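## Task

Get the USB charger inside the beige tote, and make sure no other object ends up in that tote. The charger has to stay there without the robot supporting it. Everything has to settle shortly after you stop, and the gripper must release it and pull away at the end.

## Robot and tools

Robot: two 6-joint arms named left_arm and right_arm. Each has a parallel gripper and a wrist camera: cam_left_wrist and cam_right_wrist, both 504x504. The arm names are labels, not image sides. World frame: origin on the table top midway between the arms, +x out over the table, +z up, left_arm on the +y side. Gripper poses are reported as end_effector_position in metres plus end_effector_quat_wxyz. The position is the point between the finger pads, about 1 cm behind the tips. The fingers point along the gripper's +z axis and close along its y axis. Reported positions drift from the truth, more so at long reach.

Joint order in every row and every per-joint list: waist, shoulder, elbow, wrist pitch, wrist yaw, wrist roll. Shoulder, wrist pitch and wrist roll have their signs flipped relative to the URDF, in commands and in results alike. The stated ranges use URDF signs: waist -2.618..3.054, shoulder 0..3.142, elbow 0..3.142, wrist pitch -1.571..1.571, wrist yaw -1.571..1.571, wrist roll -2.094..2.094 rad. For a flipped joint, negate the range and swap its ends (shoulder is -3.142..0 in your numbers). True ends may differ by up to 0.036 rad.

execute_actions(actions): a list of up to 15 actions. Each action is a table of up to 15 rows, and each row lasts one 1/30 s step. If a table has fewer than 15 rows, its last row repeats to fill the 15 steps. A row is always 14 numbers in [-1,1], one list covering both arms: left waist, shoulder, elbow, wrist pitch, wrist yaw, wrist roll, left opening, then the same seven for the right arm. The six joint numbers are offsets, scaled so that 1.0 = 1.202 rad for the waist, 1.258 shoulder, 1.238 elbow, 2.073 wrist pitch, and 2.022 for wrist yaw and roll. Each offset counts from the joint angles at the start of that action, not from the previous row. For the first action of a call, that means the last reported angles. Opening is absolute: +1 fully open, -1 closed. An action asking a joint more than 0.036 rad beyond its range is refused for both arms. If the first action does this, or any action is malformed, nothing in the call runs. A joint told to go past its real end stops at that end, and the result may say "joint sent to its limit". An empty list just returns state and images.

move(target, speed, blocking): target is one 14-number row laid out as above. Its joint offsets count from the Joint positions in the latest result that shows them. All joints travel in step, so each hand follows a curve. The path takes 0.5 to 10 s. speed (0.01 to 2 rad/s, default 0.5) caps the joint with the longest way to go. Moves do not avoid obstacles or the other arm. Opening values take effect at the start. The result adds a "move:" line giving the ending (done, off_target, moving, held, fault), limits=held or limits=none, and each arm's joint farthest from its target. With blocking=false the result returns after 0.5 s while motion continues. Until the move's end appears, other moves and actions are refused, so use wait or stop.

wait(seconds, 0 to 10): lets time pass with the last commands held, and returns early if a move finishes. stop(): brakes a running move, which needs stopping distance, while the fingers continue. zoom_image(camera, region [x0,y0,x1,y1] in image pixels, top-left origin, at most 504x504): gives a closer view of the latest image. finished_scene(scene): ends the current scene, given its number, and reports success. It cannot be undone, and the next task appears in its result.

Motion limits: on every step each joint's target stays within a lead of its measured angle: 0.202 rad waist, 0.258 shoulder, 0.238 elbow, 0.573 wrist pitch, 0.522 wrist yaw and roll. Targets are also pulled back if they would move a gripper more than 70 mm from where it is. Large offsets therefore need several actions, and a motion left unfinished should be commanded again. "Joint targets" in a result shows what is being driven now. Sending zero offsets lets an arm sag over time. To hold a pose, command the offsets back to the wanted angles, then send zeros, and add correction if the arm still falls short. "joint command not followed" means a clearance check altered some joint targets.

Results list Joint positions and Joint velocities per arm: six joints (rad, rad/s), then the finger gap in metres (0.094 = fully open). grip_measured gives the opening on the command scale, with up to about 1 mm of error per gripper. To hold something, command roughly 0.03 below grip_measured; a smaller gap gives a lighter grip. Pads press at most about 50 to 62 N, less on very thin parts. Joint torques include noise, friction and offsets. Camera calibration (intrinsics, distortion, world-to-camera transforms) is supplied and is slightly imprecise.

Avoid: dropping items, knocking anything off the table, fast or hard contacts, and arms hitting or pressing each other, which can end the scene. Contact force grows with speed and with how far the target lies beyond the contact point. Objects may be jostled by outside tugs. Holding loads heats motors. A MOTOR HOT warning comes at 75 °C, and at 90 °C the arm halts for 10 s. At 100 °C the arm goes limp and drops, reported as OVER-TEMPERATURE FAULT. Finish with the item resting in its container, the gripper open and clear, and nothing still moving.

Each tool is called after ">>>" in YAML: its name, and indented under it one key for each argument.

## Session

>>> execute_actions:
  actions: []

Scene clock: 0.00 s.
left_arm: end_effector_position=(+0.0596, -0.1265, +0.3244) grip_measured=+1.000 end_effector_quat_wxyz=(+0.351, +0.897, -0.024, +0.267) | right_arm: end_effector_position=(+0.2651, -0.3757, +0.1800) grip_measured=+1.000 end_effector_quat_wxyz=(+0.089, -0.441, +0.889, -0.082)
Joint names: [waist, shoulder, elbow, wrist pitch, wrist yaw, wrist roll]
Joint positions: left_arm=[-1.655 -1.532  1.703  0.961 -0.533 -1.773  0.094] | right_arm=[-0.217 -1.43   1.354  1.253 -0.025  1.305  0.094]
Joint velocities: left_arm=[ 0.017 -0.002 -0.002  0.037  0.022 -0.11   0.   ] | right_arm=[ 0.007  0.012  0.007 -0.051 -0.066 -0.037  0.   ]
Joint torques (N m, as the arm reports them, + toward a larger Joint positions number): no reading
Joint targets: left_arm=[-1.655 -1.520 1.713 0.960 -0.534 -1.768] | right_arm=[-0.217 -1.419 1.365 1.251 -0.033 1.304]
camera_calibration (this result's frames):
cam_left_wrist: T_world_to_cam=[[0.261403, 0.696349, -0.668406, 0.299697], [0.477521, 0.508507, 0.716516, -0.170129], [0.838834, -0.506477, -0.199596, 0.0675972], [0, 0, 0, 1]] pos_world=[-0.0538041, -0.0879455, 0.335712]
cam_right_wrist: T_world_to_cam=[[0.607508, -0.769148, 0.198358, -0.487702], [-0.676883, -0.370618, 0.635981, -0.0546969], [-0.415649, -0.520629, -0.745776, 0.153604], [0, 0, 0, 1]] pos_world=[0.323104, -0.315416, 0.24608]

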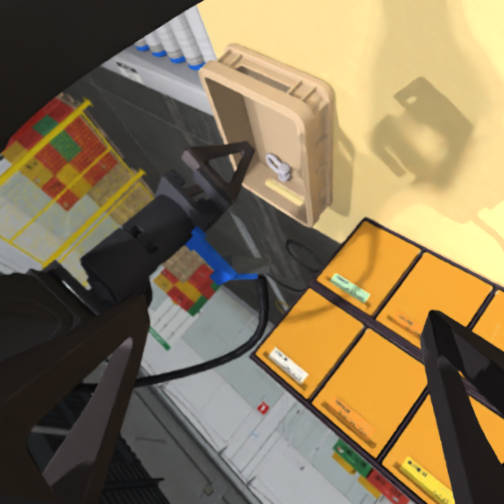

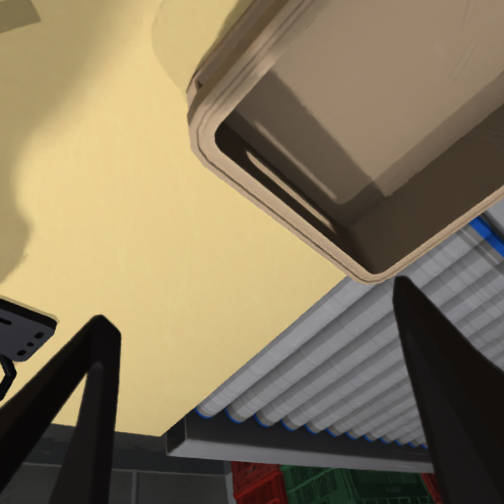

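>>> move:
  target: [1,-0.13,0.12,-0.045,0.26,1,1,0,0,0,0,0,0,1]
  speed: 1.2

>>> move:
  target: [0.5,0,0,0,0,0.07,1,0,-0.2,0.4,-0.2,0,-0.45,1]
  speed: 1.2

Scene clock: 13.23 s.
left_arm: end_effector_position=(+0.4214, +0.0806, +0.2976) grip_measured=+1.000 end_effector_quat_wxyz=(+0.369, +0.090, +0.917, -0.125) | right_arm: end_effector_position=(+0.2651, -0.3757, +0.1800) grip_measured=+1.000 end_effector_quat_wxyz=(+0.089, -0.441, +0.889, -0.082)
Joint names: [waist, shoulder, elbow, wrist pitch, wrist yaw, wrist roll]
Joint positions: left_arm=[-0.451 -1.696  1.821  0.895 -0.013  0.242  0.094] | right_arm=[-0.217 -1.43   1.354  1.253 -0.025  1.305  0.094]
Joint velocities: left_arm=[-0.007 -0.007 -0.017 -0.037 -0.066 -0.022  0.   ] | right_arm=[-0.017  0.007  0.002  0.007 -0.007  0.022  0.   ]
Joint torques (N m, as the arm reports them, + toward a larger Joint positions number): left_arm=[-0.17  9.26  9.93 -1.77 -0.01  0.03] | right_arm=[-0.03  4.56  5.44 -0.92 -0.01  0.  ]
Joint targets: left_arm=[-0.453 -1.695 1.852 0.868 -0.008 0.248] | right_arm=[-0.217 -1.430 1.354 1.253 -0.025 1.305]
move: off_target (left_arm); limits=none; left_arm: farthest joint: the elbow, 0.031 radians from its target (0.148 radians at the start); right_arm: farthest joint: the waist, 0.000 radians from its target (0.000 radians at the start)
camera_calibration (this result's frames):
cam_left_wrist: T_world_to_cam=[[-0.197625, -0.974027, 0.110523, 0.139237], [-0.964816, 0.173321, -0.197714, 0.477885], [0.173423, -0.145708, -0.974009, 0.34546], [0, 0, 0, 1]] pos_world=[0.428677, 0.10313, 0.415576]
cam_right_wrist: T_world_to_cam=[[0.607508, -0.769148, 0.198358, -0.487702], [-0.676883, -0.370618, 0.635981, -0.0546969], [-0.415649, -0.520629, -0.745776, 0.153604], [0, 0, 0, 1]] pos_world=[0.323104, -0.315416, 0.24608]

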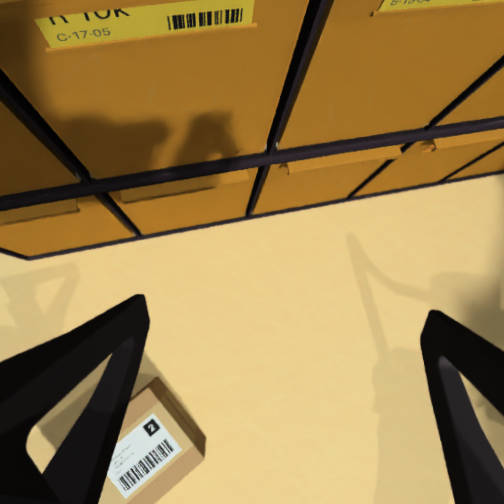

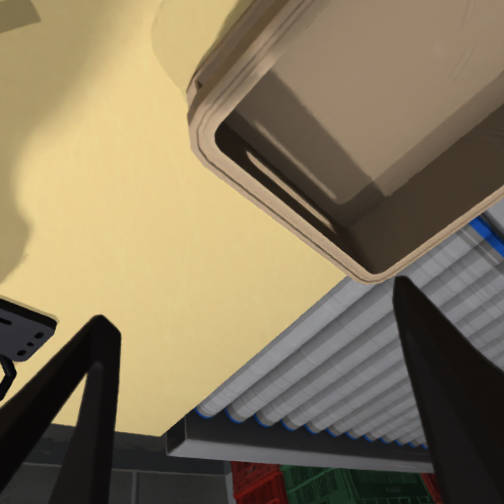

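Scene clock: 14.97 s.
left_arm: end_effector_position=(+0.4583, +0.3560, +0.2976) grip_measured=+1.000 end_effector_quat_wxyz=(+0.388, -0.248, +0.887, -0.036) | right_arm: end_effector_position=(+0.4300, -0.4428, +0.3066) grip_measured=+1.000 end_effector_quat_wxyz=(+0.381, -0.014, +0.913, -0.147)
Joint names: [waist, shoulder, elbow, wrist pitch, wrist yaw, wrist roll]
Joint positions: left_arm=[ 0.153 -1.696  1.821  0.895 -0.013  0.378  0.094] | right_arm=[-0.217 -1.68   1.81   0.86  -0.025  0.406  0.094]
Joint velocities: left_arm=[ 0.022 -0.022 -0.002  0.051 -0.007  0.037  0.   ] | right_arm=[ 0.002 -0.002  0.002  0.022 -0.022 -0.022  0.   ]
Joint torques (N m, as the arm reports them, + toward a larger Joint positions number): left_arm=[-0.37  9.22  7.33 -1.54 -0.05  0.01] | right_arm=[-0.05  6.96  8.75 -2.07 -0.01 -0.14]
Joint targets: left_arm=[0.150 -1.696 1.821 0.895 -0.013 0.383] | right_arm=[-0.217 -1.681 1.849 0.838 -0.025 0.395]
move: off_target (right_arm); limits=none; left_arm: farthest joint: the wrist roll, 0.006 radians from its target (0.142 radians at the start); right_arm: farthest joint: the elbow, 0.039 radians from its target (0.496 radians at the start)
camera_calibration (this result's frames):
cam_left_wrist: T_world_to_cam=[[0.472375, -0.857664, 0.203159, 0.0387104], [-0.845843, -0.50592, -0.1691, 0.644519], [0.247813, -0.0919615, -0.964433, 0.32311], [0, 0, 0, 1]] pos_world=[0.446805, 0.388989, 0.412742]
cam_right_wrist: T_world_to_cam=[[-0.252215, -0.961677, 0.107538, -0.3523], [-0.966949, 0.254759, 0.0103925, 0.54504], [-0.0373905, -0.101363, -0.994147, 0.380764], [0, 0, 0, 1]] pos_world=[0.452407, -0.439058, 0.410756]

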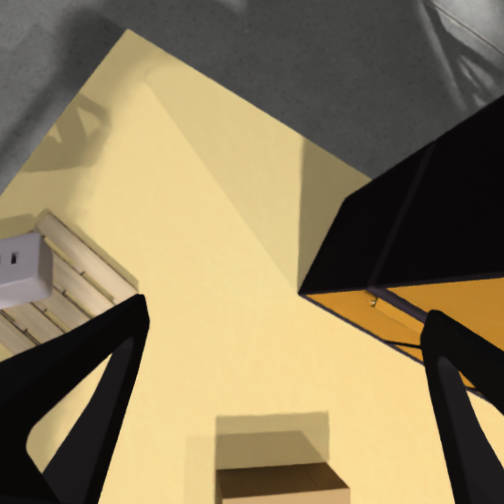

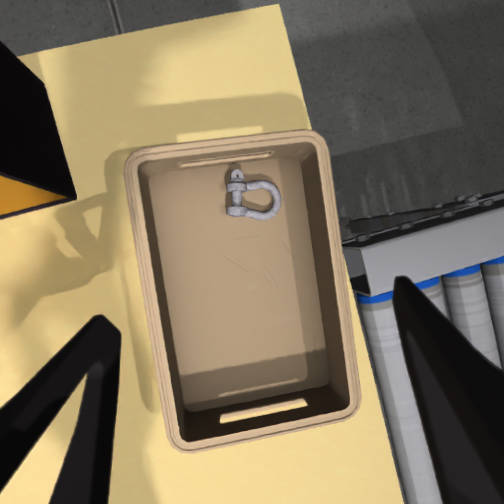

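>>> move:
  target: [0.3,0,0,0.05,0,-0.18,1,-0.3,0,0,0,0,0,1]
  speed: 1.2

Scene clock: 22.83 s.
left_arm: end_effector_position=(+0.3843, +0.5086, +0.2818) grip_measured=+1.000 end_effector_quat_wxyz=(+0.333, -0.259, +0.902, +0.095) | right_arm: end_effector_position=(+0.3390, -0.5885, +0.3066) grip_measured=+1.000 end_effector_quat_wxyz=(+0.347, +0.154, +0.900, -0.216)
Joint names: [waist, shoulder, elbow, wrist pitch, wrist yaw, wrist roll]
Joint positions: left_arm=[ 0.521 -1.696  1.821  0.988 -0.018  0.022  0.094] | right_arm=[-0.583 -1.68   1.81   0.86  -0.02   0.406  0.094]
Joint velocities: left_arm=[-0.002 -0.007 -0.002  0.095  0.007 -0.022  0.   ] | right_arm=[-0.007 -0.012 -0.027  0.066  0.022  0.066  0.   ]
Joint torques (N m, as the arm reports them, + toward a larger Joint positions number): left_arm=[-0.64  9.11  7.2  -1.33  0.   -0.12] | right_arm=[ 0.39  7.04  5.85 -1.83 -0.05  0.01]
Joint targets: left_arm=[0.514 -1.696 1.821 0.999 -0.013 0.014] | right_arm=[-0.578 -1.680 1.810 0.860 -0.025 0.406]
move: done; limits=none; left_arm: farthest joint: the wrist pitch, 0.011 radians from its target (0.104 radians at the start); right_arm: farthest joint: the waist, 0.006 radians from its target (0.361 radians at the start)
camera_calibration (this result's frames):
cam_left_wrist: T_world_to_cam=[[0.577976, -0.814071, -0.0568499, 0.218289], [-0.81268, -0.56786, -0.130715, 0.664383], [0.0741286, 0.121751, -0.989789, 0.3055], [0, 0, 0, 1]] pos_world=[0.391118, 0.517784, 0.401635]
cam_right_wrist: T_world_to_cam=[[-0.583052, -0.804842, 0.110816, -0.311923], [-0.809102, 0.587575, 0.0104357, 0.636494], [-0.0735116, -0.0835766, -0.993786, 0.385251], [0, 0, 0, 1]] pos_world=[0.361441, -0.592839, 0.410781]

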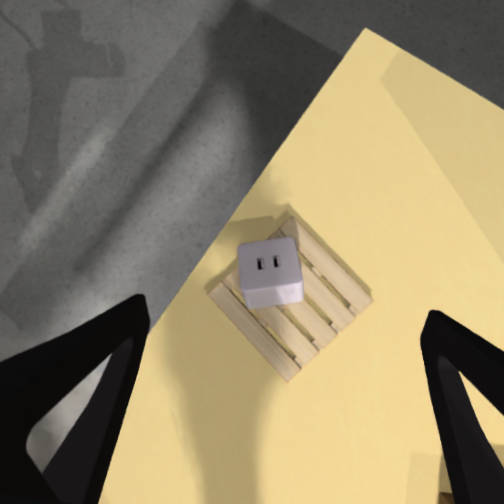

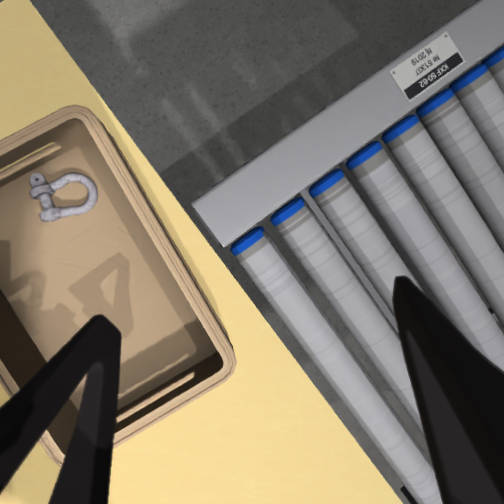

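>>> move:
  target: [0.018,-0.39,0.275,0.107,0,0.09,1,0,0,0,0,0,0,1]
  speed: 0.8

Scene clock: 34.37 s.
left_arm: end_effector_position=(+0.4226, +0.5392, +0.1342) grip_measured=+1.000 end_effector_quat_wxyz=(+0.144, -0.359, +0.921, +0.034) | right_arm: end_effector_position=(+0.3390, -0.5885, +0.3066) grip_measured=+1.000 end_effector_quat_wxyz=(+0.347, +0.154, +0.900, -0.216)
Joint names: [waist, shoulder, elbow, wrist pitch, wrist yaw, wrist roll]
Joint positions: left_arm=[ 0.535 -2.208  2.132  1.197 -0.018  0.196  0.094] | right_arm=[-0.583 -1.68   1.81   0.86  -0.02   0.406  0.094]
Joint velocities: left_arm=[ 0.007  0.017 -0.017  0.022  0.037  0.007  0.   ] | right_arm=[-0.002 -0.002 -0.007 -0.022  0.007 -0.081  0.   ]
Joint torques (N m, as the arm reports them, + toward a larger Joint positions number): left_arm=[ 0.6  15.39  9.47 -0.7  -0.05  0.03] | right_arm=[-0.04  7.03  5.84 -1.82  0.    0.  ]
Joint targets: left_arm=[0.543 -2.186 2.161 1.210 -0.018 0.204] | right_arm=[-0.583 -1.680 1.810 0.860 -0.020 0.406]
move: off_target (left_arm); limits=none; left_arm: farthest joint: the elbow, 0.030 radians from its target (0.341 radians at the start); right_arm: farthest joint: the waist, 0.000 radians from its target (0.000 radians at the start)
camera_calibration (this result's frames):
cam_left_wrist: T_world_to_cam=[[0.693982, -0.71908, -0.0362283, 0.109657], [-0.683776, -0.673996, 0.279607, 0.641271], [-0.225478, -0.16927, -0.959431, 0.432261], [0, 0, 0, 1]] pos_world=[0.45985, 0.584236, 0.239394]
cam_right_wrist: T_world_to_cam=[[-0.583052, -0.804842, 0.110816, -0.311923], [-0.809102, 0.587575, 0.0104357, 0.636494], [-0.0735116, -0.0835766, -0.993786, 0.385251], [0, 0, 0, 1]] pos_world=[0.361441, -0.592839, 0.410781]

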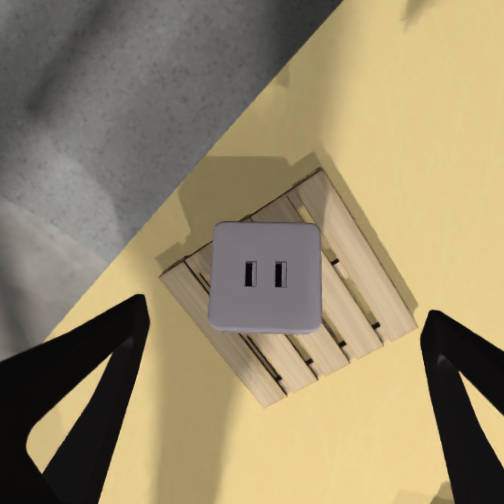

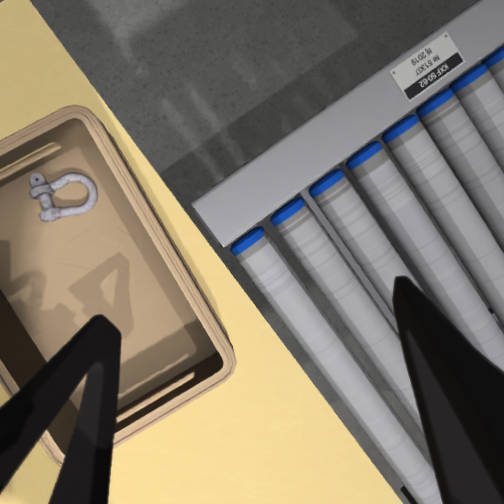

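>>> move:
  target: [0.006,0.025,-0.337,-0.2,0,0,1,0,0,0,0,0,0,1]
  speed: 0.4

Scene clock: 63.13 s.
left_arm: end_effector_position=(+0.4154, +0.5362, +0.0366) grip_measured=+1.000 end_effector_quat_wxyz=(+0.140, -0.360, +0.922, +0.035) | right_arm: end_effector_position=(+0.3390, -0.5885, +0.3066) grip_measured=+1.000 end_effector_quat_wxyz=(+0.347, +0.154, +0.900, -0.216)
Joint names: [waist, shoulder, elbow, wrist pitch, wrist yaw, wrist roll]
Joint positions: left_arm=[ 0.536 -2.197  1.725  0.81  -0.021  0.196  0.094] | right_arm=[-0.583 -1.68   1.81   0.86  -0.02   0.406  0.094]
Joint velocities: left_arm=[ 0.002 -0.007 -0.002 -0.007 -0.066  0.037  0.   ] | right_arm=[ 0.012 -0.002 -0.017  0.037  0.051 -0.007  0.   ]
Joint torques (N m, as the arm reports them, + toward a larger Joint positions number): left_arm=[ 0.48 15.1   6.   -1.05 -0.03 -0.03] | right_arm=[-0.03  7.02  5.84 -1.82 -0.01  0.  ]
Joint targets: left_arm=[0.543 -2.177 1.714 0.782 -0.018 0.196] | right_arm=[-0.583 -1.680 1.810 0.860 -0.020 0.406]
move: off_target (left_arm); limits=none; left_arm: farthest joint: the wrist pitch, 0.027 radians from its target (0.415 radians at the start); right_arm: farthest joint: the waist, 0.000 radians from its target (0.000 radians at the start)
camera_calibration (this result's frames):
cam_left_wrist: T_world_to_cam=[[0.695199, -0.71764, -0.0411232, 0.107877], [-0.680007, -0.67513, 0.285988, 0.660419], [-0.233, -0.170855, -0.95735, 0.340407], [0, 0, 0, 1]] pos_world=[0.453409, 0.581446, 0.141453]
cam_right_wrist: T_world_to_cam=[[-0.583052, -0.804842, 0.110816, -0.311923], [-0.809102, 0.587575, 0.0104357, 0.636494], [-0.0735116, -0.0835766, -0.993786, 0.385251], [0, 0, 0, 1]] pos_world=[0.361441, -0.592839, 0.410781]

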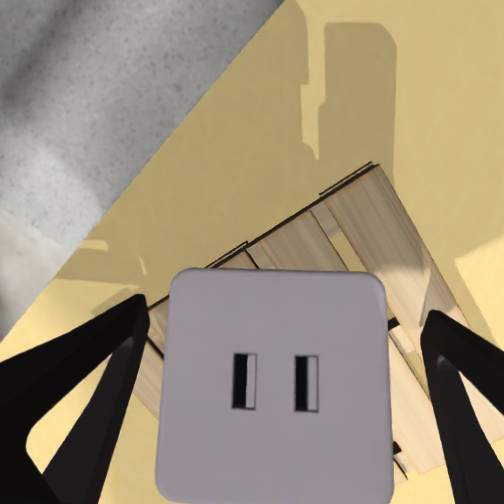

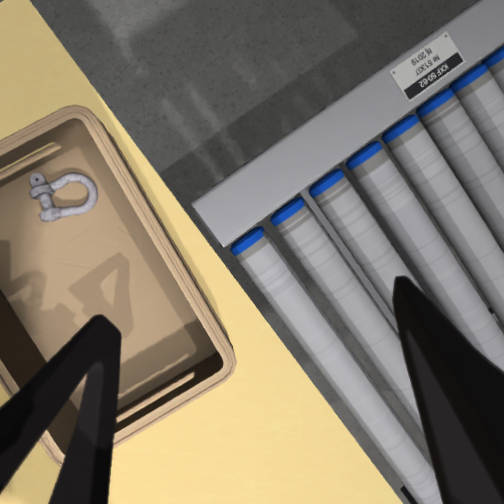

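Close; width ~.06 → about 0.27.

>>> execute_actions:
  actions:
    - [[0,0,0,0,0,0,0.4,0,0,0,0,0,0,1]]
    - [[0,0,0,0,0,0,0.15,0,0,0,0,0,0,1]]
    - [[0,0,0,0,0,0,0.15,0,0,0,0,0,0,1]]

Scene clock: 68.97 s.
left_arm: end_effector_position=(+0.4158, +0.5364, +0.0367) grip_measured=+0.178 end_effector_quat_wxyz=(+0.141, -0.360, +0.922, +0.036) | right_arm: end_effector_position=(+0.3390, -0.5885, +0.3066) grip_measured=+1.000 end_effector_quat_wxyz=(+0.347, +0.154, +0.900, -0.216)
Joint names: [waist, shoulder, elbow, wrist pitch, wrist yaw, wrist roll]
Joint positions: left_arm=[ 0.536 -2.197  1.725  0.808 -0.021  0.196  0.055] | right_arm=[-0.583 -1.68   1.81   0.86  -0.02   0.406  0.094]
Joint velocities: left_arm=[ 0.007 -0.017 -0.012  0.051 -0.022  0.022 -0.001] | right_arm=[ 0.007  0.002  0.027 -0.081 -0.007 -0.007  0.   ]
Joint torques (N m, as the arm reports them, + toward a larger Joint positions number): left_arm=[-0.03 13.5   6.89 -0.81 -0.06 -0.04] | right_arm=[-0.04  7.03  5.85 -1.83 -0.01  0.01]
Joint targets: left_arm=[0.536 -2.197 1.725 0.808 -0.021 0.196] | right_arm=[-0.583 -1.680 1.810 0.860 -0.020 0.406]
camera_calibration (this result's frames):
cam_left_wrist: T_world_to_cam=[[0.695266, -0.7176, -0.0406993, 0.107716], [-0.680472, -0.675412, 0.284211, 0.661213], [-0.231439, -0.169907, -0.957897, 0.33953], [0, 0, 0, 1]] pos_world=[0.453626, 0.581578, 0.141695]
cam_right_wrist: T_world_to_cam=[[-0.583052, -0.804842, 0.110816, -0.311923], [-0.809102, 0.587575, 0.0104357, 0.636494], [-0.0735116, -0.0835766, -0.993786, 0.385251], [0, 0, 0, 1]] pos_world=[0.361441, -0.592839, 0.410781]

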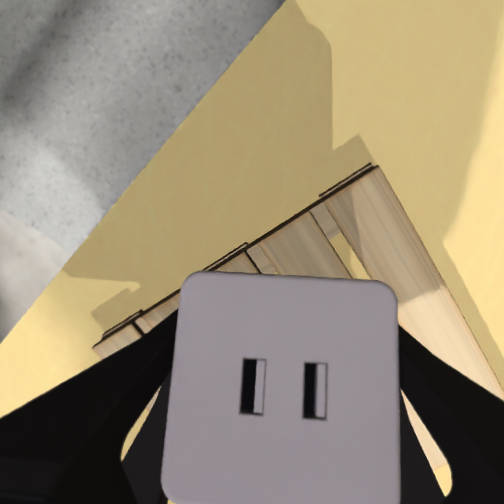

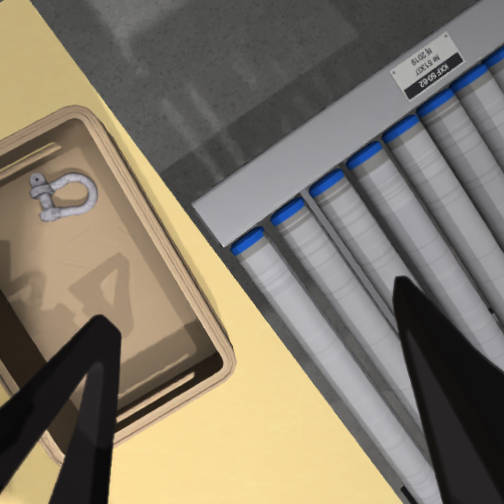

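>>> move:
  target: [0,0.48,0.04,0.3,0,0,0.14,0,0,0,0,0,0,1]
  speed: 0.8

>>> move:
  target: [-1,0,0.02,0,0,0,0.14,0,0,0,0,0,0,1]
  speed: 1

Scene clock: 92.83 s.
left_arm: end_effector_position=(+0.2808, +0.4546, +0.2417) grip_measured=+0.178 end_effector_quat_wxyz=(+0.145, -0.360, +0.921, +0.036) | right_arm: end_effector_position=(+0.3390, -0.5885, +0.3066) grip_measured=+1.000 end_effector_quat_wxyz=(+0.347, +0.154, +0.900, -0.216)
Joint names: [waist, shoulder, elbow, wrist pitch, wrist yaw, wrist roll]
Joint positions: left_arm=[ 0.536 -1.598  1.751  1.424 -0.021  0.196  0.055] | right_arm=[-0.583 -1.68   1.81   0.86  -0.02   0.406  0.094]
Joint velocities: left_arm=[-0.002 -0.002  0.002  0.066 -0.051 -0.022  0.   ] | right_arm=[-0.007 -0.017 -0.007 -0.051  0.007 -0.007  0.   ]
Joint torques (N m, as the arm reports them, + toward a larger Joint positions number): left_arm=[ 0.    7.97  8.42 -0.8  -0.04 -0.03] | right_arm=[-0.04  7.02  5.84 -1.83  0.    0.01]
Joint targets: left_arm=[0.536 -1.593 1.774 1.430 -0.021 0.196] | right_arm=[-0.583 -1.680 1.810 0.860 -0.020 0.406]
move: off_target (left_arm); limits=none; left_arm: farthest joint: the elbow, 0.023 radians from its target (0.050 radians at the start); right_arm: farthest joint: the waist, 0.000 radians from its target (0.000 radians at the start)
camera_calibration (this result's frames):
cam_left_wrist: T_world_to_cam=[[0.695551, -0.717427, -0.0388325, 0.150534], [-0.682483, -0.676633, 0.276379, 0.458839], [-0.224557, -0.165733, -0.960264, 0.48749], [0, 0, 0, 1]] pos_world=[0.317915, 0.499256, 0.347151]
cam_right_wrist: T_world_to_cam=[[-0.583052, -0.804842, 0.110816, -0.311923], [-0.809102, 0.587575, 0.0104357, 0.636494], [-0.0735116, -0.0835766, -0.993786, 0.385251], [0, 0, 0, 1]] pos_world=[0.361441, -0.592839, 0.410781]

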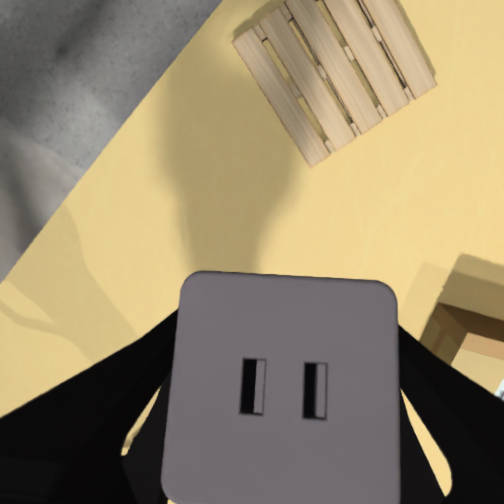

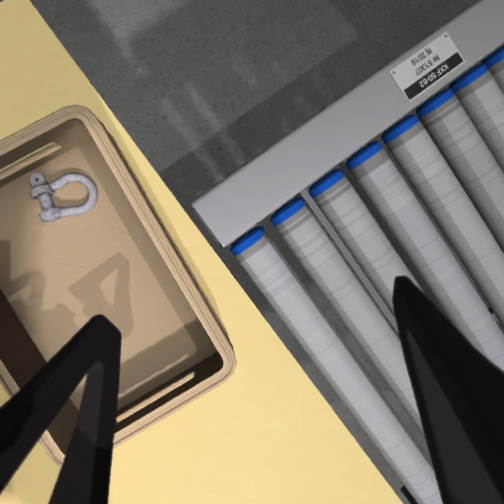

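Scene clock: 94.53 s.
left_arm: end_effector_position=(+0.2641, +0.0762, +0.2417) grip_measured=+0.178 end_effector_quat_wxyz=(+0.139, +0.225, +0.963, -0.056) | right_arm: end_effector_position=(+0.3390, -0.5885, +0.3066) grip_measured=+1.000 end_effector_quat_wxyz=(+0.347, +0.154, +0.900, -0.216)
Joint names: [waist, shoulder, elbow, wrist pitch, wrist yaw, wrist roll]
Joint positions: left_arm=[-0.667 -1.598  1.751  1.424 -0.014  0.196  0.055] | right_arm=[-0.583 -1.68   1.81   0.86  -0.02   0.406  0.094]
Joint velocities: left_arm=[ 0.007  0.012 -0.002  0.007 -0.007 -0.051  0.   ] | right_arm=[-0.017 -0.007 -0.017  0.051 -0.022 -0.007  0.   ]
Joint torques (N m, as the arm reports them, + toward a larger Joint positions number): left_arm=[ 0.03  7.39  8.67 -0.84 -0.09 -0.03] | right_arm=[-0.03  7.03  5.85 -1.82 -0.01  0.  ]
Joint targets: left_arm=[-0.666 -1.598 1.776 1.424 -0.021 0.196] | right_arm=[-0.583 -1.680 1.810 0.860 -0.020 0.406]
move: off_target (left_arm); limits=none; left_arm: farthest joint: the elbow, 0.025 radians from its target (0.025 radians at the start); right_arm: farthest joint: the waist, 0.000 radians from its target (0.000 radians at the start)
camera_calibration (this result's frames):
cam_left_wrist: T_world_to_cam=[[-0.421948, -0.906052, -0.0320843, 0.198634], [-0.874534, 0.397429, 0.27792, 0.159949], [-0.239059, 0.145327, -0.960068, 0.401092], [0, 0, 0, 1]] pos_world=[0.319579, 0.0581152, 0.346996]
cam_right_wrist: T_world_to_cam=[[-0.583052, -0.804842, 0.110816, -0.311923], [-0.809102, 0.587575, 0.0104357, 0.636494], [-0.0735116, -0.0835766, -0.993786, 0.385251], [0, 0, 0, 1]] pos_world=[0.361441, -0.592839, 0.410781]

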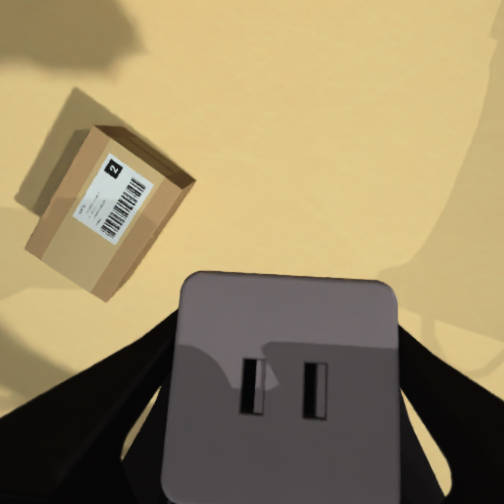

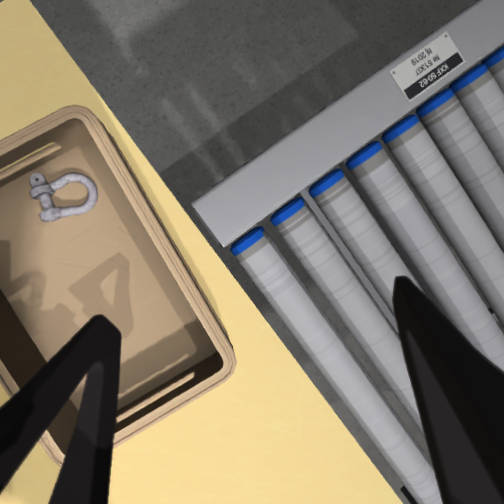

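>>> move:
  target: [-0.15,-0.465,-0.01,-0.297,0,0,0.14,0,0,0,0,0,0,1]
  speed: 0.7

Scene clock: 105.50 s.
left_arm: end_effector_position=(+0.3256, -0.0808, +0.0290) grip_measured=+0.178 end_effector_quat_wxyz=(+0.112, +0.312, +0.942, -0.056) | right_arm: end_effector_position=(+0.3390, -0.5885, +0.3066) grip_measured=+1.000 end_effector_quat_wxyz=(+0.347, +0.154, +0.900, -0.216)
Joint names: [waist, shoulder, elbow, wrist pitch, wrist yaw, wrist roll]
Joint positions: left_arm=[-0.846 -2.216  1.736  0.839 -0.013  0.196  0.055] | right_arm=[-0.583 -1.68   1.81   0.86  -0.02   0.406  0.094]
Joint velocities: left_arm=[-0.007  0.007 -0.002  0.022  0.007  0.066 -0.001] | right_arm=[ 0.002 -0.002 -0.012  0.007 -0.007  0.022  0.   ]
Joint torques (N m, as the arm reports them, + toward a larger Joint positions number): left_arm=[-0.13 16.19  7.14 -1.03 -0.05 -0.04] | right_arm=[-0.05  7.03  5.84 -1.83  0.    0.  ]
Joint targets: left_arm=[-0.848 -2.183 1.739 0.808 -0.014 0.196] | right_arm=[-0.583 -1.680 1.810 0.860 -0.020 0.406]
move: off_target (left_arm); limits=none; left_arm: farthest joint: the shoulder, 0.033 radians from its target (0.585 radians at the start); right_arm: farthest joint: the waist, 0.000 radians from its target (0.000 radians at the start)
camera_calibration (this result's frames):
cam_left_wrist: T_world_to_cam=[[-0.577845, -0.815065, -0.0420058, 0.133925], [-0.779824, 0.536212, 0.323034, 0.314271], [-0.240769, 0.219421, -0.945455, 0.240509], [0, 0, 0, 1]] pos_world=[0.380371, -0.112131, 0.131496]
cam_right_wrist: T_world_to_cam=[[-0.583052, -0.804842, 0.110816, -0.311923], [-0.809102, 0.587575, 0.0104357, 0.636494], [-0.0735116, -0.0835766, -0.993786, 0.385251], [0, 0, 0, 1]] pos_world=[0.361441, -0.592839, 0.410781]

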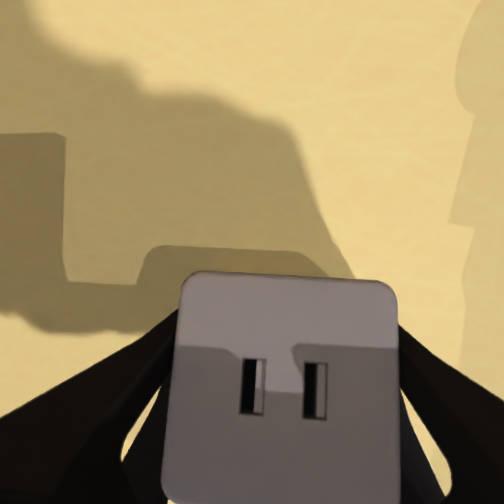

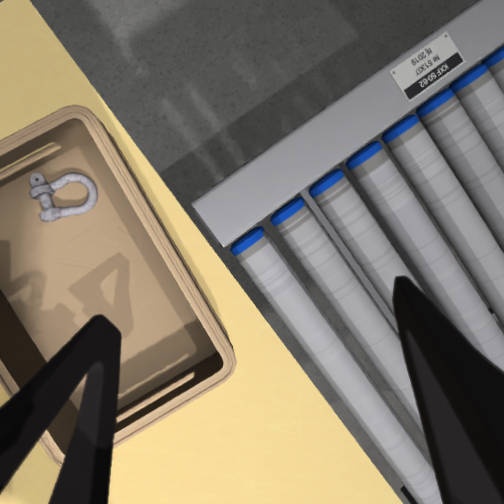

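>>> move:
  target: [0,-0.018,0,0,0,0,0.14,0,0,0,0,0,0,1]
  speed: 0.2

>>> execute_actions:
  actions:
    - [[0,0,0,0,0,0,1,0,0,0,0,0,0,1]]
    - [[0,0,0,0,0,0,1,0,0,0,0,0,0,1]]

>>> move:
  target: [0,0.5,0.03,0.29,0,0,1,0,0,0,0,0,0,1]
  speed: 1

>>> move:
  target: [1,0,0,0,0,0,1,0.5,0.07,-0.05,0.27,0,-0.2,1]
  speed: 1.2

Scene clock: 114.77 s.
left_arm: end_effector_position=(+0.3250, -0.0801, +0.0239) grip_measured=+0.178 end_effector_quat_wxyz=(+0.108, +0.312, +0.942, -0.054) | right_arm: end_effector_position=(+0.3390, -0.5885, +0.3066) grip_measured=+1.000 end_effector_quat_wxyz=(+0.347, +0.154, +0.900, -0.216)
Joint names: [waist, shoulder, elbow, wrist pitch, wrist yaw, wrist roll]
Joint positions: left_arm=[-0.846 -2.227  1.736  0.839 -0.013  0.196  0.055] | right_arm=[-0.583 -1.68   1.81   0.86  -0.02   0.406  0.094]
Joint velocities: left_arm=[ 0.007  0.007  0.002  0.066  0.037 -0.066 -0.001] | right_arm=[-0.012  0.002  0.007 -0.022 -0.022  0.037  0.   ]
Joint torques (N m, as the arm reports them, + toward a larger Joint positions number): left_arm=[-0.04 12.63  6.78 -0.73 -0.03 -0.04] | right_arm=[-0.04  7.02  5.85 -1.82  0.    0.01]
Joint targets: left_arm=[-0.846 -2.239 1.736 0.839 -0.014 0.196] | right_arm=[-0.583 -1.680 1.810 0.860 -0.020 0.406]
move: done; limits=none; left_arm: farthest joint: the shoulder, 0.012 radians from its target (0.023 radians at the start); right_arm: farthest joint: the waist, 0.000 radians from its target (0.000 radians at the start)
camera_calibration (this result's frames):
cam_left_wrist: T_world_to_cam=[[-0.578154, -0.814722, -0.0443375, 0.134096], [-0.777479, 0.533611, 0.332846, 0.313864], [-0.247518, 0.226908, -0.941938, 0.238076], [0, 0, 0, 1]] pos_world=[0.380479, -0.112251, 0.12573]
cam_right_wrist: T_world_to_cam=[[-0.583052, -0.804842, 0.110816, -0.311923], [-0.809102, 0.587575, 0.0104357, 0.636494], [-0.0735116, -0.0835766, -0.993786, 0.385251], [0, 0, 0, 1]] pos_world=[0.361441, -0.592839, 0.410781]

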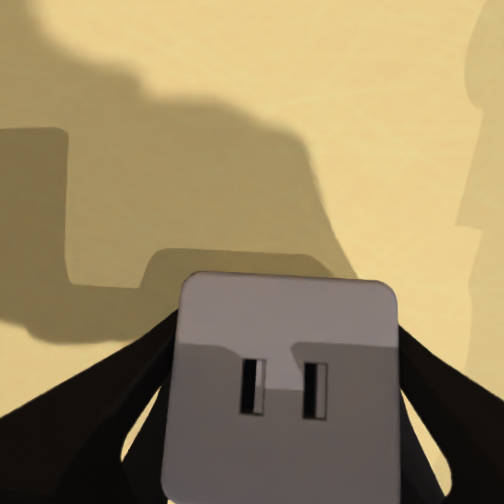

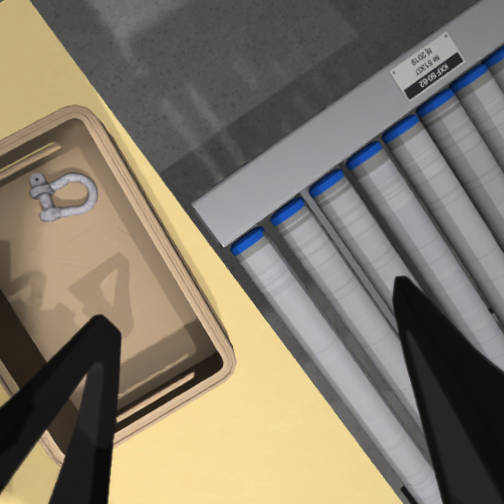

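Scene clock: 115.77 s.
left_arm: end_effector_position=(+0.3243, -0.0808, +0.0239) grip_measured=+1.000 end_effector_quat_wxyz=(+0.107, +0.313, +0.942, -0.055) | right_arm: end_effector_position=(+0.3390, -0.5885, +0.3066) grip_measured=+1.000 end_effector_quat_wxyz=(+0.347, +0.154, +0.900, -0.216)
Joint names: [waist, shoulder, elbow, wrist pitch, wrist yaw, wrist roll]
Joint positions: left_arm=[-0.847 -2.227  1.736  0.839 -0.01   0.196  0.094] | right_arm=[-0.583 -1.68   1.81   0.86  -0.02   0.406  0.094]
Joint velocities: left_arm=[ 0.002  0.002  0.012  0.066 -0.007  0.081  0.   ] | right_arm=[ 0.022  0.007 -0.002  0.066  0.022  0.066  0.   ]
Joint torques (N m, as the arm reports them, + toward a larger Joint positions number): left_arm=[-0.07 13.64  6.81 -0.73 -0.04 -0.04] | right_arm=[-0.04  7.03  5.85 -1.83  0.    0.  ]
Joint targets: left_arm=[-0.847 -2.227 1.736 0.839 -0.010 0.196] | right_arm=[-0.583 -1.680 1.810 0.860 -0.020 0.406]
camera_calibration (this result's frames):
cam_left_wrist: T_world_to_cam=[[-0.579622, -0.813871, -0.0406421, 0.133509], [-0.775752, 0.53583, 0.333308, 0.313325], [-0.249493, 0.224721, -0.941941, 0.238552], [0, 0, 0, 1]] pos_world=[0.379964, -0.112837, 0.125695]
cam_right_wrist: T_world_to_cam=[[-0.583052, -0.804842, 0.110816, -0.311923], [-0.809102, 0.587575, 0.0104357, 0.636494], [-0.0735116, -0.0835766, -0.993786, 0.385251], [0, 0, 0, 1]] pos_world=[0.361441, -0.592839, 0.410781]

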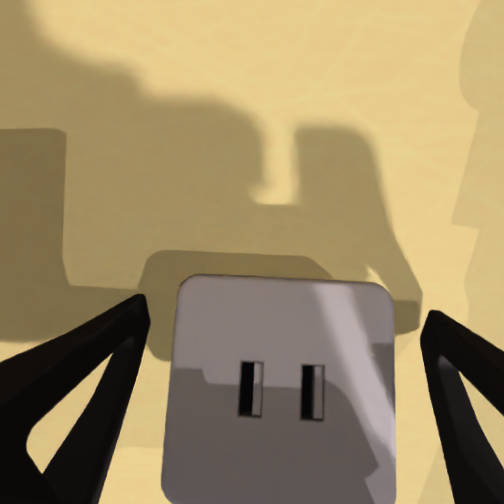

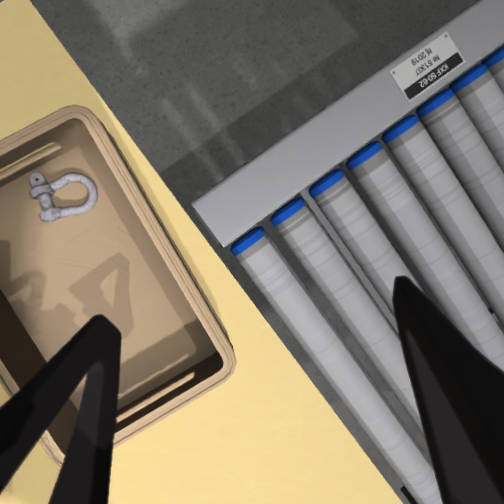

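Scene clock: 117.27 s.
left_arm: end_effector_position=(+0.2230, +0.0317, +0.2426) grip_measured=+1.000 end_effector_quat_wxyz=(+0.132, +0.311, +0.938, -0.070) | right_arm: end_effector_position=(+0.3390, -0.5885, +0.3066) grip_measured=+1.000 end_effector_quat_wxyz=(+0.347, +0.154, +0.900, -0.216)
Joint names: [waist, shoulder, elbow, wrist pitch, wrist yaw, wrist roll]
Joint positions: left_arm=[-0.847 -1.598  1.754  1.427 -0.01   0.196  0.094] | right_arm=[-0.583 -1.68   1.81   0.86  -0.02   0.406  0.094]
Joint velocities: left_arm=[-0.017  0.012 -0.002  0.022 -0.022 -0.022  0.   ] | right_arm=[ 0.002  0.012  0.007  0.051  0.007 -0.066  0.   ]
Joint torques (N m, as the arm reports them, + toward a larger Joint positions number): left_arm=[-0.03  7.33  8.14 -0.73 -0.05 -0.04] | right_arm=[-0.05  7.03  5.85 -1.83  0.    0.  ]
Joint targets: left_arm=[-0.847 -1.598 1.773 1.440 -0.010 0.196] | right_arm=[-0.583 -1.680 1.810 0.860 -0.020 0.406]
move: done; limits=none; left_arm: farthest joint: the elbow, 0.019 radians from its target (0.038 radians at the start); right_arm: farthest joint: the waist, 0.000 radians from its target (0.000 radians at the start)
camera_calibration (this result's frames):
cam_left_wrist: T_world_to_cam=[[-0.578269, -0.815374, -0.0277362, 0.171908], [-0.787856, 0.549279, 0.278523, 0.117073], [-0.211865, 0.182913, -0.960029, 0.391324], [0, 0, 0, 1]] pos_world=[0.274553, 0.00428521, 0.347843]
cam_right_wrist: T_world_to_cam=[[-0.583052, -0.804842, 0.110816, -0.311923], [-0.809102, 0.587575, 0.0104357, 0.636494], [-0.0735116, -0.0835766, -0.993786, 0.385251], [0, 0, 0, 1]] pos_world=[0.361441, -0.592839, 0.410781]

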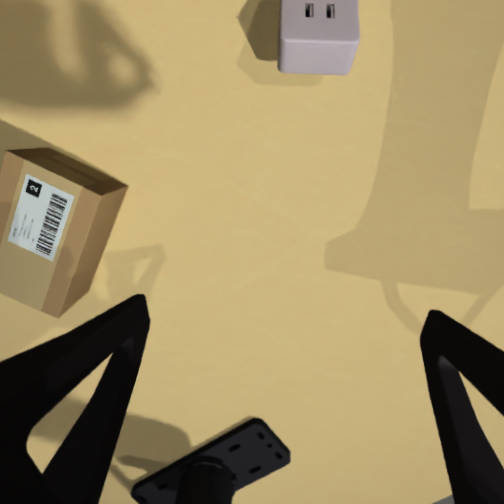

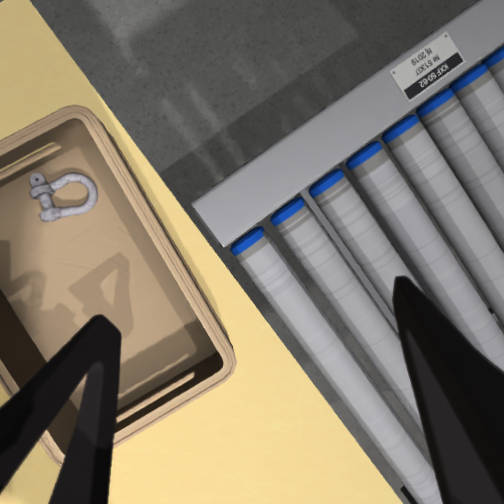

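Scene clock: 119.13 s.
left_arm: end_effector_position=(+0.3082, +0.3991, +0.2426) grip_measured=+1.000 end_effector_quat_wxyz=(+0.149, -0.275, +0.950, +0.018) | right_arm: end_effector_position=(+0.3300, -0.3205, +0.2398) grip_measured=+1.000 end_effector_quat_wxyz=(+0.151, +0.072, +0.986, -0.004)
Joint names: [waist, shoulder, elbow, wrist pitch, wrist yaw, wrist roll]
Joint positions: left_arm=[ 0.356 -1.598  1.754  1.427 -0.011  0.196  0.094] | right_arm=[ 0.011 -1.619  1.764  1.414 -0.018  0.01   0.094]
Joint velocities: left_arm=[ 0.007  0.007  0.012 -0.007 -0.022 -0.037  0.   ] | right_arm=[-0.002  0.002 -0.007  0.022 -0.022  0.022  0.   ]
Joint torques (N m, as the arm reports them, + toward a larger Joint positions number): left_arm=[-0.12  7.38  6.62 -0.84 -0.03 -0.04] | right_arm=[ 0.6   7.67  4.02 -0.97 -0.01 -0.02]
Joint targets: left_arm=[0.355 -1.598 1.754 1.427 -0.009 0.196] | right_arm=[0.018 -1.592 1.748 1.420 -0.019 0.001]
move: off_target (right_arm); limits=none; left_arm: farthest joint: the waist, 0.001 radians from its target (1.202 radians at the start); right_arm: farthest joint: the shoulder, 0.027 radians from its target (0.088 radians at the start)
camera_calibration (this result's frames):
cam_left_wrist: T_world_to_cam=[[0.553199, -0.832526, -0.0295131, 0.179318], [-0.795453, -0.538425, 0.278124, 0.419008], [-0.247436, -0.130382, -0.960092, 0.478211], [0, 0, 0, 1]] pos_world=[0.35243, 0.437242, 0.347882]
cam_right_wrist: T_world_to_cam=[[-0.362239, -0.92831, -0.083809, -0.159876], [-0.807475, 0.267627, 0.5257, 0.245783], [-0.465582, 0.258103, -0.846532, 0.544173], [0, 0, 0, 1]] pos_world=[0.393908, -0.354645, 0.318053]

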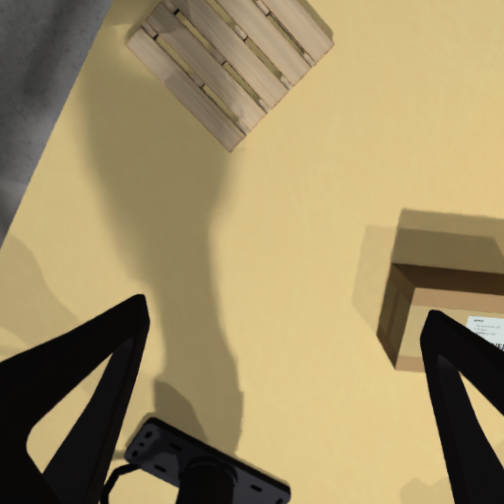

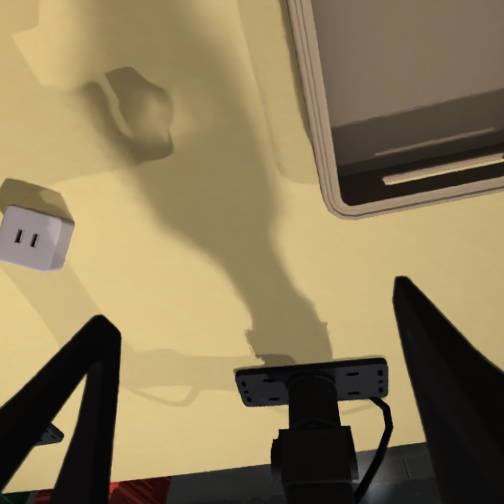

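>>> move:
  target: [0,0,0,0,0,0,1,0.554,0,0,0,0.009,0.193,1]
  speed: 1.2

>>> move:
  target: [0,0,0,0,0,0,1,0,-0.17,-0.18,-0.16,0,0,1]
  speed: 0.7

Scene clock: 134.10 s.
left_arm: end_effector_position=(+0.3082, +0.3991, +0.2426) grip_measured=+1.000 end_effector_quat_wxyz=(+0.149, -0.275, +0.950, +0.018) | right_arm: end_effector_position=(+0.2897, -0.1040, +0.2398) grip_measured=+1.000 end_effector_quat_wxyz=(+0.150, -0.429, +0.891, +0.013)
Joint names: [waist, shoulder, elbow, wrist pitch, wrist yaw, wrist roll]
Joint positions: left_arm=[ 0.356 -1.598  1.754  1.427 -0.011  0.196  0.094] | right_arm=[ 0.675 -1.619  1.764  1.414 -0.009  0.391  0.094]
Joint velocities: left_arm=[-0.027  0.002 -0.012 -0.007 -0.007 -0.051  0.   ] | right_arm=[-0.002 -0.012 -0.002 -0.081 -0.037  0.007  0.   ]
Joint torques (N m, as the arm reports them, + toward a larger Joint positions number): left_arm=[-0.06  7.36  6.62 -0.83 -0.04 -0.04] | right_arm=[ 0.11  5.87  5.15 -1.03  0.11  0.08]
Joint targets: left_arm=[0.356 -1.598 1.754 1.427 -0.011 0.196] | right_arm=[0.677 -1.619 1.764 1.414 -0.000 0.401]
move: done; limits=none; left_arm: farthest joint: the waist, 0.000 radians from its target (0.000 radians at the start); right_arm: farthest joint: the wrist yaw, 0.009 radians from its target (0.018 radians at the start)
camera_calibration (this result's frames):
cam_left_wrist: T_world_to_cam=[[0.553199, -0.832526, -0.0295131, 0.179318], [-0.795453, -0.538425, 0.278124, 0.419008], [-0.247436, -0.130382, -0.960092, 0.478211], [0, 0, 0, 1]] pos_world=[0.35243, 0.437242, 0.347882]
cam_right_wrist: T_world_to_cam=[[0.607692, -0.793329, 0.0366134, -0.269233], [-0.689781, -0.504403, 0.519403, 0.0424232], [-0.393589, -0.340892, -0.853745, 0.388083], [0, 0, 0, 1]] pos_world=[0.345619, -0.0598972, 0.319147]

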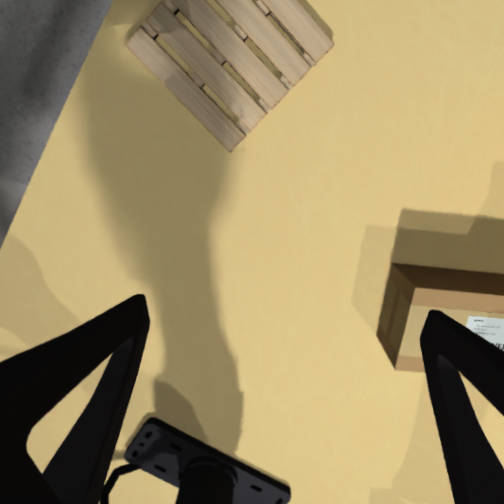

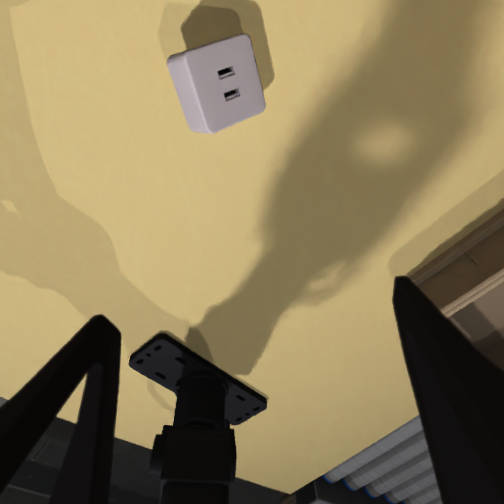

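Scene clock: 135.40 s.
left_arm: end_effector_position=(+0.3082, +0.3991, +0.2426) grip_measured=+1.000 end_effector_quat_wxyz=(+0.149, -0.275, +0.950, +0.018) | right_arm: end_effector_position=(+0.3289, -0.0822, +0.1087) grip_measured=+1.000 end_effector_quat_wxyz=(+0.079, -0.433, +0.898, +0.009)
Joint names: [waist, shoulder, elbow, wrist pitch, wrist yaw, wrist roll]
Joint positions: left_arm=[ 0.356 -1.598  1.754  1.427 -0.011  0.196  0.094] | right_arm=[ 0.675 -1.856  1.544  1.1   -0.009  0.391  0.094]
Joint velocities: left_arm=[-0.022  0.002 -0.002  0.037  0.007  0.022  0.   ] | right_arm=[ 0.002 -0.002  0.002  0.051 -0.007 -0.007  0.   ]
Joint torques (N m, as the arm reports them, + toward a larger Joint positions number): left_arm=[-0.03  7.36  6.59 -0.84 -0.05 -0.05] | right_arm=[-0.04  9.57  5.2  -0.97  0.    0.  ]
Joint targets: left_arm=[0.356 -1.598 1.754 1.427 -0.011 0.196] | right_arm=[0.675 -1.832 1.541 1.083 -0.009 0.391]
move: off_target (right_arm); limits=none; left_arm: farthest joint: the waist, 0.000 radians from its target (0.000 radians at the start); right_arm: farthest joint: the shoulder, 0.023 radians from its target (0.214 radians at the start)
camera_calibration (this result's frames):
cam_left_wrist: T_world_to_cam=[[0.553199, -0.832526, -0.0295131, 0.179318], [-0.795453, -0.538425, 0.278124, 0.419008], [-0.247436, -0.130382, -0.960092, 0.478211], [0, 0, 0, 1]] pos_world=[0.35243, 0.437242, 0.347882]
cam_right_wrist: T_world_to_cam=[[0.610939, -0.791529, 0.0153441, -0.269634], [-0.617651, -0.464428, 0.634677, 0.115574], [-0.495239, -0.397226, -0.772625, 0.319006], [0, 0, 0, 1]] pos_world=[0.394098, -0.0330299, 0.177258]

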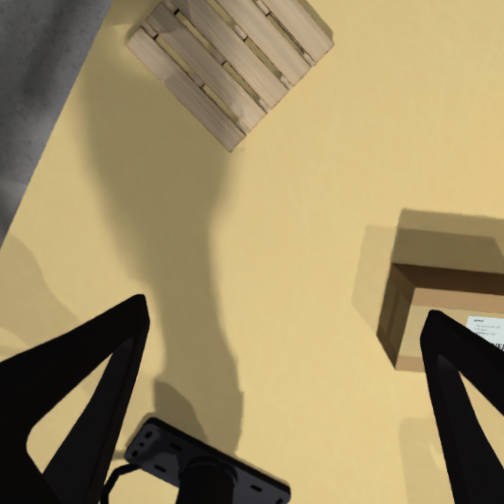

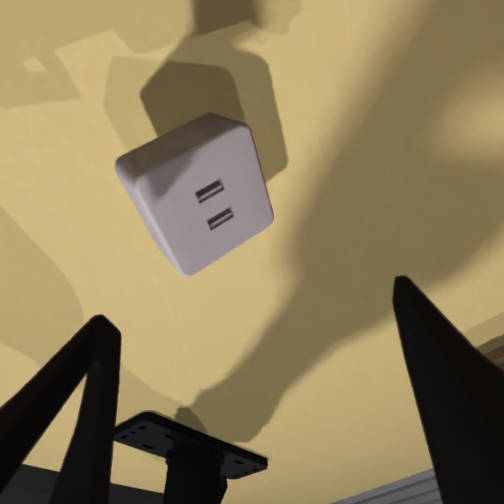

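>>> move:
  target: [0,0,0,0,0,0,1,0.034,0.01,0,0,0,0.19,1]
  speed: 0.8

Scene clock: 144.90 s.
left_arm: end_effector_position=(+0.3082, +0.3991, +0.2426) grip_measured=+1.000 end_effector_quat_wxyz=(+0.149, -0.275, +0.950, +0.018) | right_arm: end_effector_position=(+0.3228, -0.0716, +0.1087) grip_measured=+1.000 end_effector_quat_wxyz=(+0.080, -0.605, +0.792, -0.004)
Joint names: [waist, shoulder, elbow, wrist pitch, wrist yaw, wrist roll]
Joint positions: left_arm=[ 0.356 -1.598  1.754  1.427 -0.011  0.196  0.094] | right_arm=[ 0.707 -1.856  1.544  1.1   -0.009  0.766  0.094]
Joint velocities: left_arm=[-0.012  0.012 -0.007 -0.037  0.022 -0.022  0.   ] | right_arm=[ 0.002 -0.002 -0.012 -0.007 -0.007 -0.037  0.   ]
Joint torques (N m, as the arm reports them, + toward a larger Joint positions number): left_arm=[-0.04  7.4   6.61 -0.83 -0.04 -0.04] | right_arm=[ 0.84  8.91  5.4  -0.75  0.    0.08]
Joint targets: left_arm=[0.356 -1.598 1.754 1.427 -0.011 0.196] | right_arm=[0.716 -1.843 1.544 1.100 -0.009 0.775]
move: done; limits=none; left_arm: farthest joint: the waist, 0.000 radians from its target (0.000 radians at the start); right_arm: farthest joint: the shoulder, 0.012 radians from its target (0.012 radians at the start)
camera_calibration (this result's frames):
cam_left_wrist: T_world_to_cam=[[0.553199, -0.832526, -0.0295131, 0.179318], [-0.795453, -0.538425, 0.278124, 0.419008], [-0.247436, -0.130382, -0.960092, 0.478211], [0, 0, 0, 1]] pos_world=[0.35243, 0.437242, 0.347882]
cam_right_wrist: T_world_to_cam=[[0.870085, -0.48756, 0.0723674, -0.325639], [-0.413584, -0.64229, 0.6453, 0.0369497], [-0.268142, -0.591396, -0.760494, 0.231668], [0, 0, 0, 1]] pos_world=[0.360735, 0.00197164, 0.175904]

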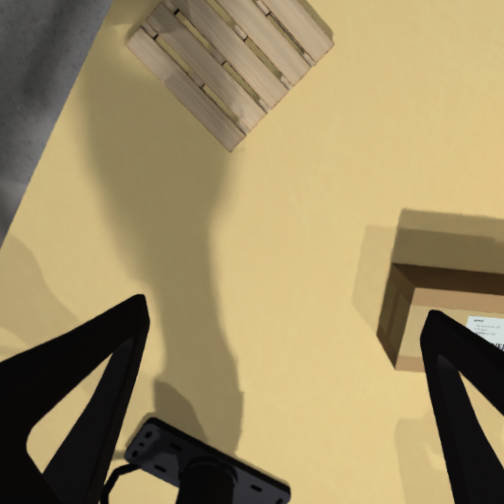

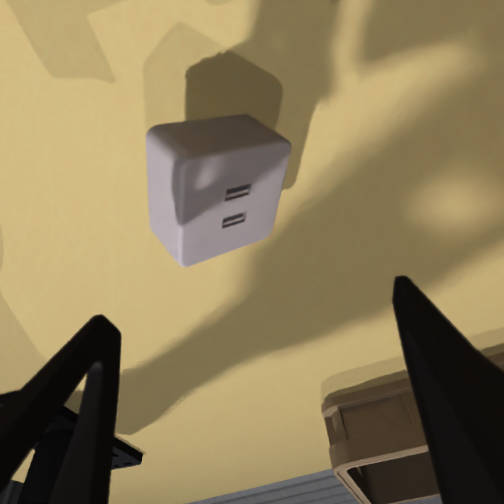

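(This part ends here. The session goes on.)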